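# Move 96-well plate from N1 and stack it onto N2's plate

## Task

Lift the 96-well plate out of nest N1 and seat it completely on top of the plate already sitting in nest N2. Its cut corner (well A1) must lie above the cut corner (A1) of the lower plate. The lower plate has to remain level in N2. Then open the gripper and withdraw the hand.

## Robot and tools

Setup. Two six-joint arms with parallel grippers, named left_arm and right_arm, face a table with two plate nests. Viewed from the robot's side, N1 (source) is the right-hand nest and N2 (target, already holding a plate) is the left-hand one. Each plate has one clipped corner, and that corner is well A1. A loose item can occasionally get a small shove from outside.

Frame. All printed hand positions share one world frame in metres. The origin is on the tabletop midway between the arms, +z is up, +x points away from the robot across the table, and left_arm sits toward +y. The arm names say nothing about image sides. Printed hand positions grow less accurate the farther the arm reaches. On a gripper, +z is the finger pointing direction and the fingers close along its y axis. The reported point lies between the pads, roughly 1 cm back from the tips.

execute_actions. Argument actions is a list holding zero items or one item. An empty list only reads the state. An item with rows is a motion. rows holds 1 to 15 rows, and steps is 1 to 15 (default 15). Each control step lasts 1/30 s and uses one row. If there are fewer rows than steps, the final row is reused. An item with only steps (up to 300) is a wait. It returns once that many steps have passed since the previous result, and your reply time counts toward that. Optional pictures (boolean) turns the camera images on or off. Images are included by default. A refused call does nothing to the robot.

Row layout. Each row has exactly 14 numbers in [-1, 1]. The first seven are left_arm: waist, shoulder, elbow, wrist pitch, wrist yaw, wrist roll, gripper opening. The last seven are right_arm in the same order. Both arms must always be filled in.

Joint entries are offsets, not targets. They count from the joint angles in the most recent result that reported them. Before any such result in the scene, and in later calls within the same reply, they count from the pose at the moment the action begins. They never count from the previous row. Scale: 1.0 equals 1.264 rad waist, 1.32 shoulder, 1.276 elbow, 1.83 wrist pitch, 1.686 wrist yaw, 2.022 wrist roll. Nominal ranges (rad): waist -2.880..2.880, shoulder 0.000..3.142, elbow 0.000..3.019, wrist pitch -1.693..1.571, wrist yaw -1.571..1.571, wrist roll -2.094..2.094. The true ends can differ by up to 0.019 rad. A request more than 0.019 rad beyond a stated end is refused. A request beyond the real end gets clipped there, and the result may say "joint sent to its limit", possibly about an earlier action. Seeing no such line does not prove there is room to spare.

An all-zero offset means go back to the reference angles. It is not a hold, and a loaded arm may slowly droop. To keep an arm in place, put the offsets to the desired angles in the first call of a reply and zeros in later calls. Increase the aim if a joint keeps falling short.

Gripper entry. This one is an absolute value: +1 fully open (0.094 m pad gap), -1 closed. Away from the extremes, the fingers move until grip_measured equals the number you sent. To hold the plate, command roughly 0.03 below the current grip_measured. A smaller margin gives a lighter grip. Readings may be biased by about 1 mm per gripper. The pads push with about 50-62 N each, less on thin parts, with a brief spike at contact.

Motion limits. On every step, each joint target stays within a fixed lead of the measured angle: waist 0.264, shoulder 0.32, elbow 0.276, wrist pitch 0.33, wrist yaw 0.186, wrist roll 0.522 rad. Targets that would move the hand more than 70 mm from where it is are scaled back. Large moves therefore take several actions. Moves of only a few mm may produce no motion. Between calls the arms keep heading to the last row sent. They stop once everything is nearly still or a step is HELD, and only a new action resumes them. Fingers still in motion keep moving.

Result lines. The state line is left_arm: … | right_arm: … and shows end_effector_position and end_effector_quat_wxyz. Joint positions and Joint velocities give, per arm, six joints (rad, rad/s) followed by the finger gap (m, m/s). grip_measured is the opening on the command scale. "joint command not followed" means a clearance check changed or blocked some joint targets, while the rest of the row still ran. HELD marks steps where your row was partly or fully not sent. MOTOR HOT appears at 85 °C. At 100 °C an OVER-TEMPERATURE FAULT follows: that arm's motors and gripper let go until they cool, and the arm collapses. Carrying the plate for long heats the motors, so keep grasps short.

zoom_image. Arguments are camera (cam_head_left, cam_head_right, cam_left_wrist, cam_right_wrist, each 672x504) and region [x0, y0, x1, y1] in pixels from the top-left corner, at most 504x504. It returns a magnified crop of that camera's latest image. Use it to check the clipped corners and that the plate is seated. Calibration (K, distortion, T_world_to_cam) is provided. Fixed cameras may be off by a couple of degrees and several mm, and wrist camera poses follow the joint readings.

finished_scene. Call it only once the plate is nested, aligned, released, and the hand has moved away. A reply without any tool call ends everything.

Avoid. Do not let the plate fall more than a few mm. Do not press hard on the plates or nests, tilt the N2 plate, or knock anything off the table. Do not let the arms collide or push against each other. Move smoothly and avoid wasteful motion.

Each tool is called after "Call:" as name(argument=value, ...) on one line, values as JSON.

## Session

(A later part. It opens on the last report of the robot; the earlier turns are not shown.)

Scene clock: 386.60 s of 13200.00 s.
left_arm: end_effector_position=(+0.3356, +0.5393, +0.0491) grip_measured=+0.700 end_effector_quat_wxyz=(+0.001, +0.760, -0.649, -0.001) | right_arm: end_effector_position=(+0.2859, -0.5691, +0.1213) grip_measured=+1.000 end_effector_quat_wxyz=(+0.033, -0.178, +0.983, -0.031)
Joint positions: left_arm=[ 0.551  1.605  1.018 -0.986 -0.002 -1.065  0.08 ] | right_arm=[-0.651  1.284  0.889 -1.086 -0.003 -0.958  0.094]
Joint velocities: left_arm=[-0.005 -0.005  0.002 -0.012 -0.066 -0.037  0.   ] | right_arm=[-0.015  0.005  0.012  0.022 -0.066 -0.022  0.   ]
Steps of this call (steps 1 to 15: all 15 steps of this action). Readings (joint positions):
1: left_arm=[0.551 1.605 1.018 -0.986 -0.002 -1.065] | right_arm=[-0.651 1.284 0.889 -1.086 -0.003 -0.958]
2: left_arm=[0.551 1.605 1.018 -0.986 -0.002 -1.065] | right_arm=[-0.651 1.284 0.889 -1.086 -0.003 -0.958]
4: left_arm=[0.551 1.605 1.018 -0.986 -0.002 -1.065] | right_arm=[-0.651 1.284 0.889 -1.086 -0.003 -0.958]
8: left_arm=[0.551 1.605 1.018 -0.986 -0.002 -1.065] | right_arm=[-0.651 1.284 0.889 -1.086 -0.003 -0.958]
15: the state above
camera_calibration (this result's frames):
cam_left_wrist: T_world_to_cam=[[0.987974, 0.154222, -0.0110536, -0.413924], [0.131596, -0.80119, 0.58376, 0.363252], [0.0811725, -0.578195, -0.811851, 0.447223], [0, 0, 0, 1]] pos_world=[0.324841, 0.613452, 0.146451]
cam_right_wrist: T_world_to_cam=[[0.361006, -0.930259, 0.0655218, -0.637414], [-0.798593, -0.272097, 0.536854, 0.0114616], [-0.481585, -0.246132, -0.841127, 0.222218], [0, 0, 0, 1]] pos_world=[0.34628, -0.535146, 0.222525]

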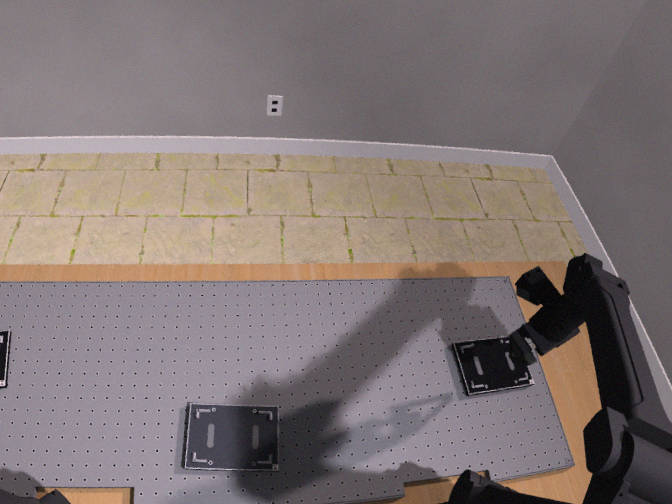

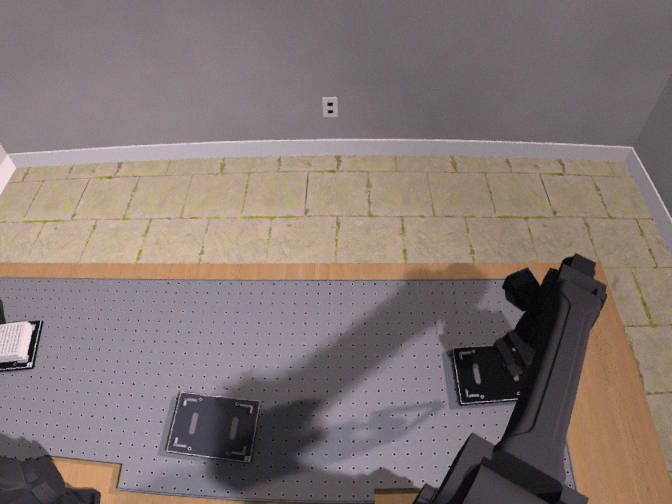

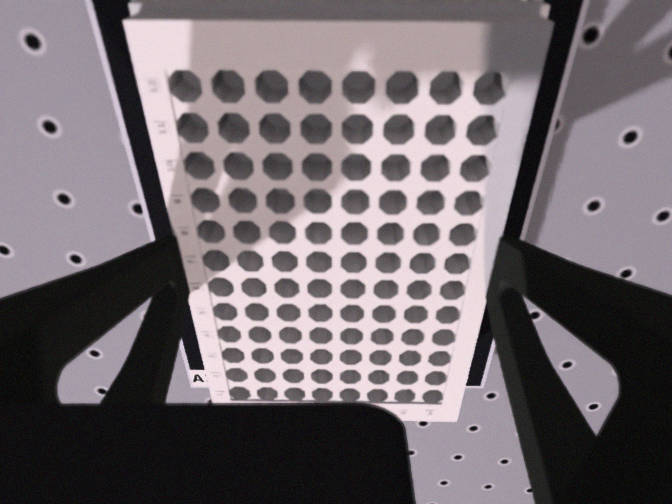

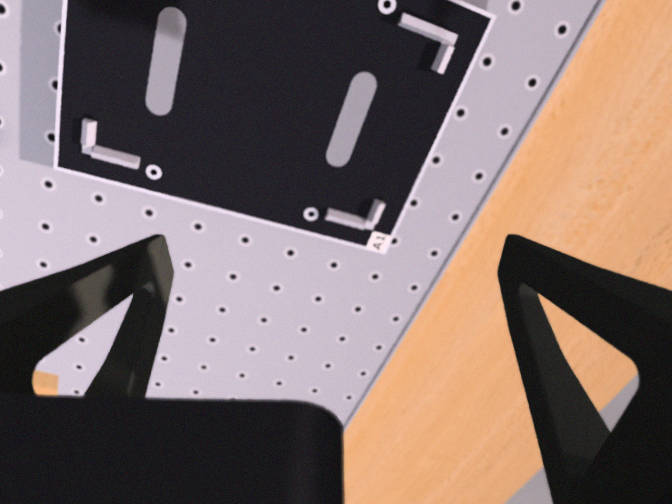

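Call:
execute_actions(actions=[{"rows":[[0,0,0.01,0,0,0,0.72,0,0,0.01,0,0,0,1],[0,0,0.01,0,0,0,0.76,0,0,0.01,0,0,0,1],[0,0,0.01,0,0,0,0.85,0,0,0.01,0,0,0,1],[0,0,0.01,0,0,0,1,0,0,0.01,0,0,0,1]]}], pictures=false)

Call:
execute_actions(actions=[{"rows":[[0,-0.01,0.01,0,0,0,1,0,0,0,0,0,0,1],[0,-0.015,0.01,0,0,0,1,0,0,0,0,0,0,1],[0,-0.02,0.01,0,0,0,1,0,0,0,0,0,0,1],[0,-0.025,0.01,0,0,0,1,0,0,0,0,0,0,1],[0,-0.03,0.01,-0.004,0,0,1,0,0,0,0,0,0,1],[0,-0.035,0.01,-0.007,0,0,1,0,0,0,0,0,0,1],[0,-0.04,0.01,-0.009,0,0,1,0,0,0,0,0,0,1],[0,-0.046,0.01,-0.011,0,0,1,0,0,0,0,0,0,1],[0,-0.054,0.01,-0.013,0,0,1,0,0,0,0,0,0,1],[0,-0.065,0.01,-0.015,0,0,1,0,0,0,0,0,0,1],[0,-0.08,0.01,-0.018,0,0,1,0,0,0,0,0,0,1],[0,-0.1,0.01,-0.022,0,0,1,0,0,0,0,0,0,1],[0,-0.12,0.01,-0.03,0,0,1,0,0,0,0,0,0,1],[0,-0.14,0.01,-0.04,0,0,1,0,0,0,0,0,0,1],[0,-0.15,0.01,-0.05,0,0,1,0,0,0,0,0,0,1]]}], pictures=false)

Call:
execute_actions(actions=[{"steps":20}])

Call:
zoom_image(camera="cam_head_right", region=[0,310,50,380])

Scene clock: 402.47 s of 13200.00 s.
left_arm: end_effector_position=(+0.3356, +0.5393, +0.0491) grip_measured=+0.998 end_effector_quat_wxyz=(+0.001, +0.760, -0.649, -0.001) | right_arm: end_effector_position=(+0.2859, -0.5691, +0.1213) grip_measured=+1.000 end_effector_quat_wxyz=(+0.033, -0.178, +0.983, -0.031)
Joint positions: left_arm=[ 0.551  1.605  1.018 -0.986 -0.002 -1.065  0.094] | right_arm=[-0.651  1.284  0.889 -1.086 -0.003 -0.958  0.094]
Joint velocities: left_arm=[-0.015 -0.015 -0.002  0.002  0.095 -0.022 -0.   ] | right_arm=[-0.005 -0.015 -0.002 -0.027  0.066  0.037  0.   ]
Steps of this call (steps 1 to 15: the robot went on to your last target; steps 16 to 90: nothing new was sent; then 12.37 s passed at rest; steps 91 to 105: all 15 steps of this action). Readings (joint positions):
91: left_arm=[0.551 1.605 1.018 -0.986 -0.002 -1.065] | right_arm=[-0.651 1.284 0.889 -1.086 -0.003 -0.958]
92: left_arm=[0.551 1.605 1.018 -0.986 -0.002 -1.065] | right_arm=[-0.651 1.284 0.889 -1.086 -0.003 -0.958]
94: left_arm=[0.551 1.605 1.018 -0.986 -0.002 -1.065] | right_arm=[-0.651 1.284 0.889 -1.086 -0.003 -0.958]
98: left_arm=[0.551 1.605 1.018 -0.986 -0.002 -1.065] | right_arm=[-0.651 1.284 0.889 -1.086 -0.003 -0.958]
105: the state above

Scene clock: 402.97 s of 13200.00 s.
left_arm: end_effector_position=(+0.3319, +0.5365, +0.0996) grip_measured=+0.998 end_effector_quat_wxyz=(-0.038, +0.760, -0.649, +0.007) | right_arm: end_effector_position=(+0.2859, -0.5691, +0.1213) grip_measured=+1.000 end_effector_quat_wxyz=(+0.033, -0.178, +0.983, -0.031)
Joint positions: left_arm=[ 0.551  1.477  1.018 -1.034 -0.002 -1.065  0.094] | right_arm=[-0.651  1.284  0.889 -1.086 -0.003 -0.958  0.094]
Joint velocities: left_arm=[-0.005 -0.747 -0.002 -0.418 -0.037  0.007 -0.   ] | right_arm=[ 0.005  0.005 -0.012 -0.007 -0.066 -0.037  0.   ]
Steps of this call (steps 1 to 15: all 15 steps of this action). Readings (joint positions):
1: left_arm=[0.551 1.605 1.018 -0.986 -0.002 -1.065] | right_arm=[-0.651 1.284 0.889 -1.086 -0.003 -0.958]
2: left_arm=[0.551 1.605 1.018 -0.986 -0.002 -1.065] | right_arm=[-0.651 1.284 0.889 -1.086 -0.003 -0.958]
4: left_arm=[0.551 1.603 1.018 -0.986 -0.002 -1.065] | right_arm=[-0.651 1.284 0.889 -1.086 -0.003 -0.958]
8: left_arm=[0.551 1.584 1.018 -0.988 -0.002 -1.065] | right_arm=[-0.651 1.284 0.889 -1.086 -0.003 -0.958]
15: the state above

Scene clock: 403.63 s of 13200.00 s.
left_arm: end_effector_position=(+0.3270, +0.5326, +0.1316) grip_measured=+0.998 end_effector_quat_wxyz=(-0.064, +0.759, -0.648, +0.012) | right_arm: end_effector_position=(+0.2859, -0.5691, +0.1213) grip_measured=+1.000 end_effector_quat_wxyz=(+0.033, -0.178, +0.983, -0.031)
Joint positions: left_arm=[ 0.551  1.393  1.018 -1.065 -0.002 -1.065  0.094] | right_arm=[-0.651  1.284  0.889 -1.086 -0.003 -0.958  0.094]
Joint velocities: left_arm=[ 0.005 -0.015 -0.002  0.012 -0.051  0.007  0.   ] | right_arm=[-0.005  0.005 -0.007 -0.002  0.022  0.037  0.   ]
Steps of this call (steps 1 to 20: the robot went on to your last target). Readings (joint positions):
1: left_arm=[0.551 1.452 1.018 -1.046 -0.002 -1.065] | right_arm=[-0.651 1.284 0.889 -1.086 -0.003 -0.958]
2: left_arm=[0.551 1.430 1.018 -1.054 -0.002 -1.065] | right_arm=[-0.651 1.284 0.889 -1.086 -0.003 -0.958]
4: left_arm=[0.551 1.398 1.018 -1.061 -0.002 -1.065] | right_arm=[-0.651 1.284 0.889 -1.086 -0.003 -0.958]
8: left_arm=[0.551 1.389 1.018 -1.064 -0.002 -1.065] | right_arm=[-0.651 1.284 0.889 -1.086 -0.003 -0.958]
20: the state above
camera_calibration (this result's frames):
cam_left_wrist: T_world_to_cam=[[0.983025, 0.150359, 0.105142, -0.415068], [0.073254, -0.84705, 0.526442, 0.361914], [0.168216, -0.509803, -0.843685, 0.45038], [0, 0, 0, 1]] pos_world=[0.305749, 0.598573, 0.233093]
cam_right_wrist: T_world_to_cam=[[0.361006, -0.930259, 0.0655218, -0.637414], [-0.798593, -0.272097, 0.536854, 0.0114616], [-0.481585, -0.246132, -0.841127, 0.222218], [0, 0, 0, 1]] pos_world=[0.34628, -0.535146, 0.222525]

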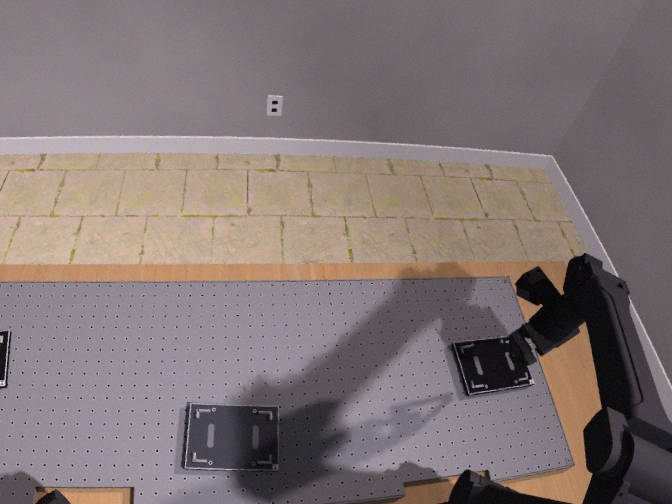

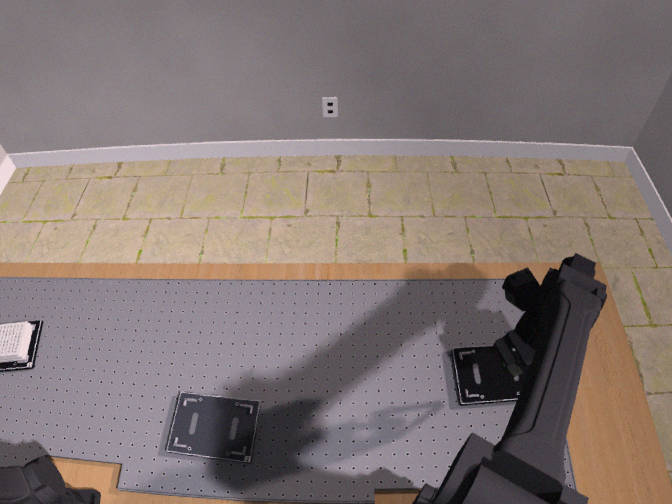

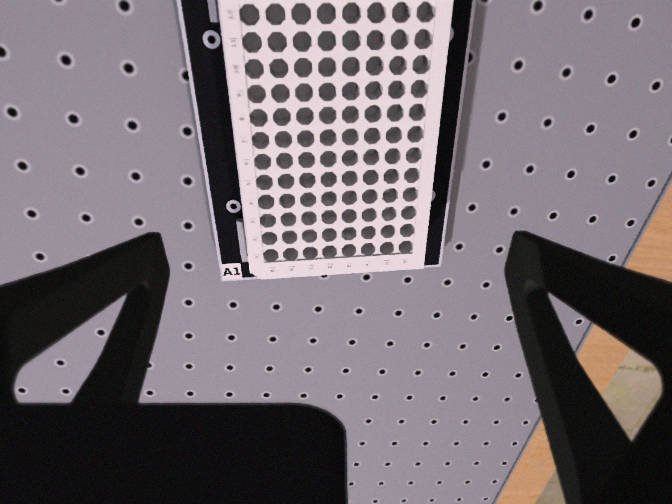

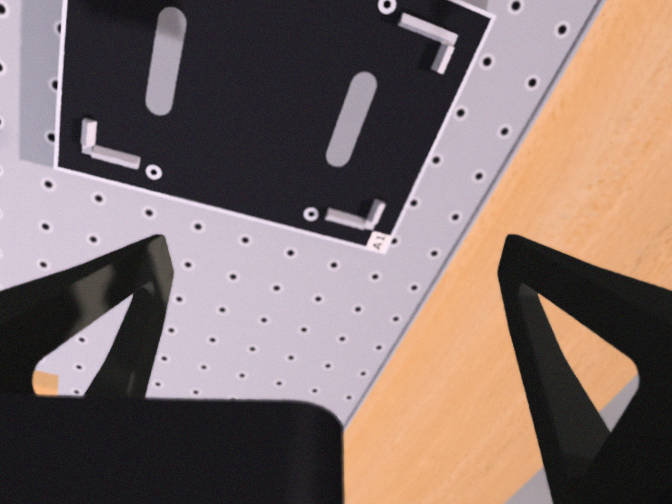

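Region (0, 310, 50, 380) of cam_head_right's 672x504 image, scaled by 7.200, with more detail than that image has; it fills the left 360 columns of this view, and the rest is white.

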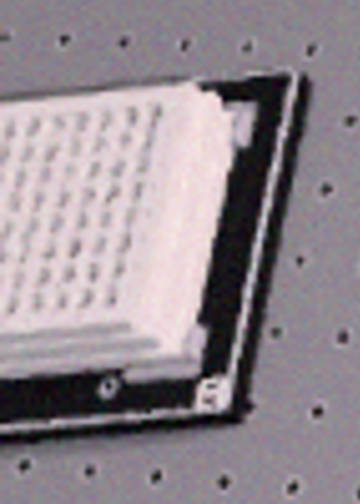

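Undisturbed and evenly stacked.

Call:
finished_scene(scene=2)

The scene is finished: the task was done.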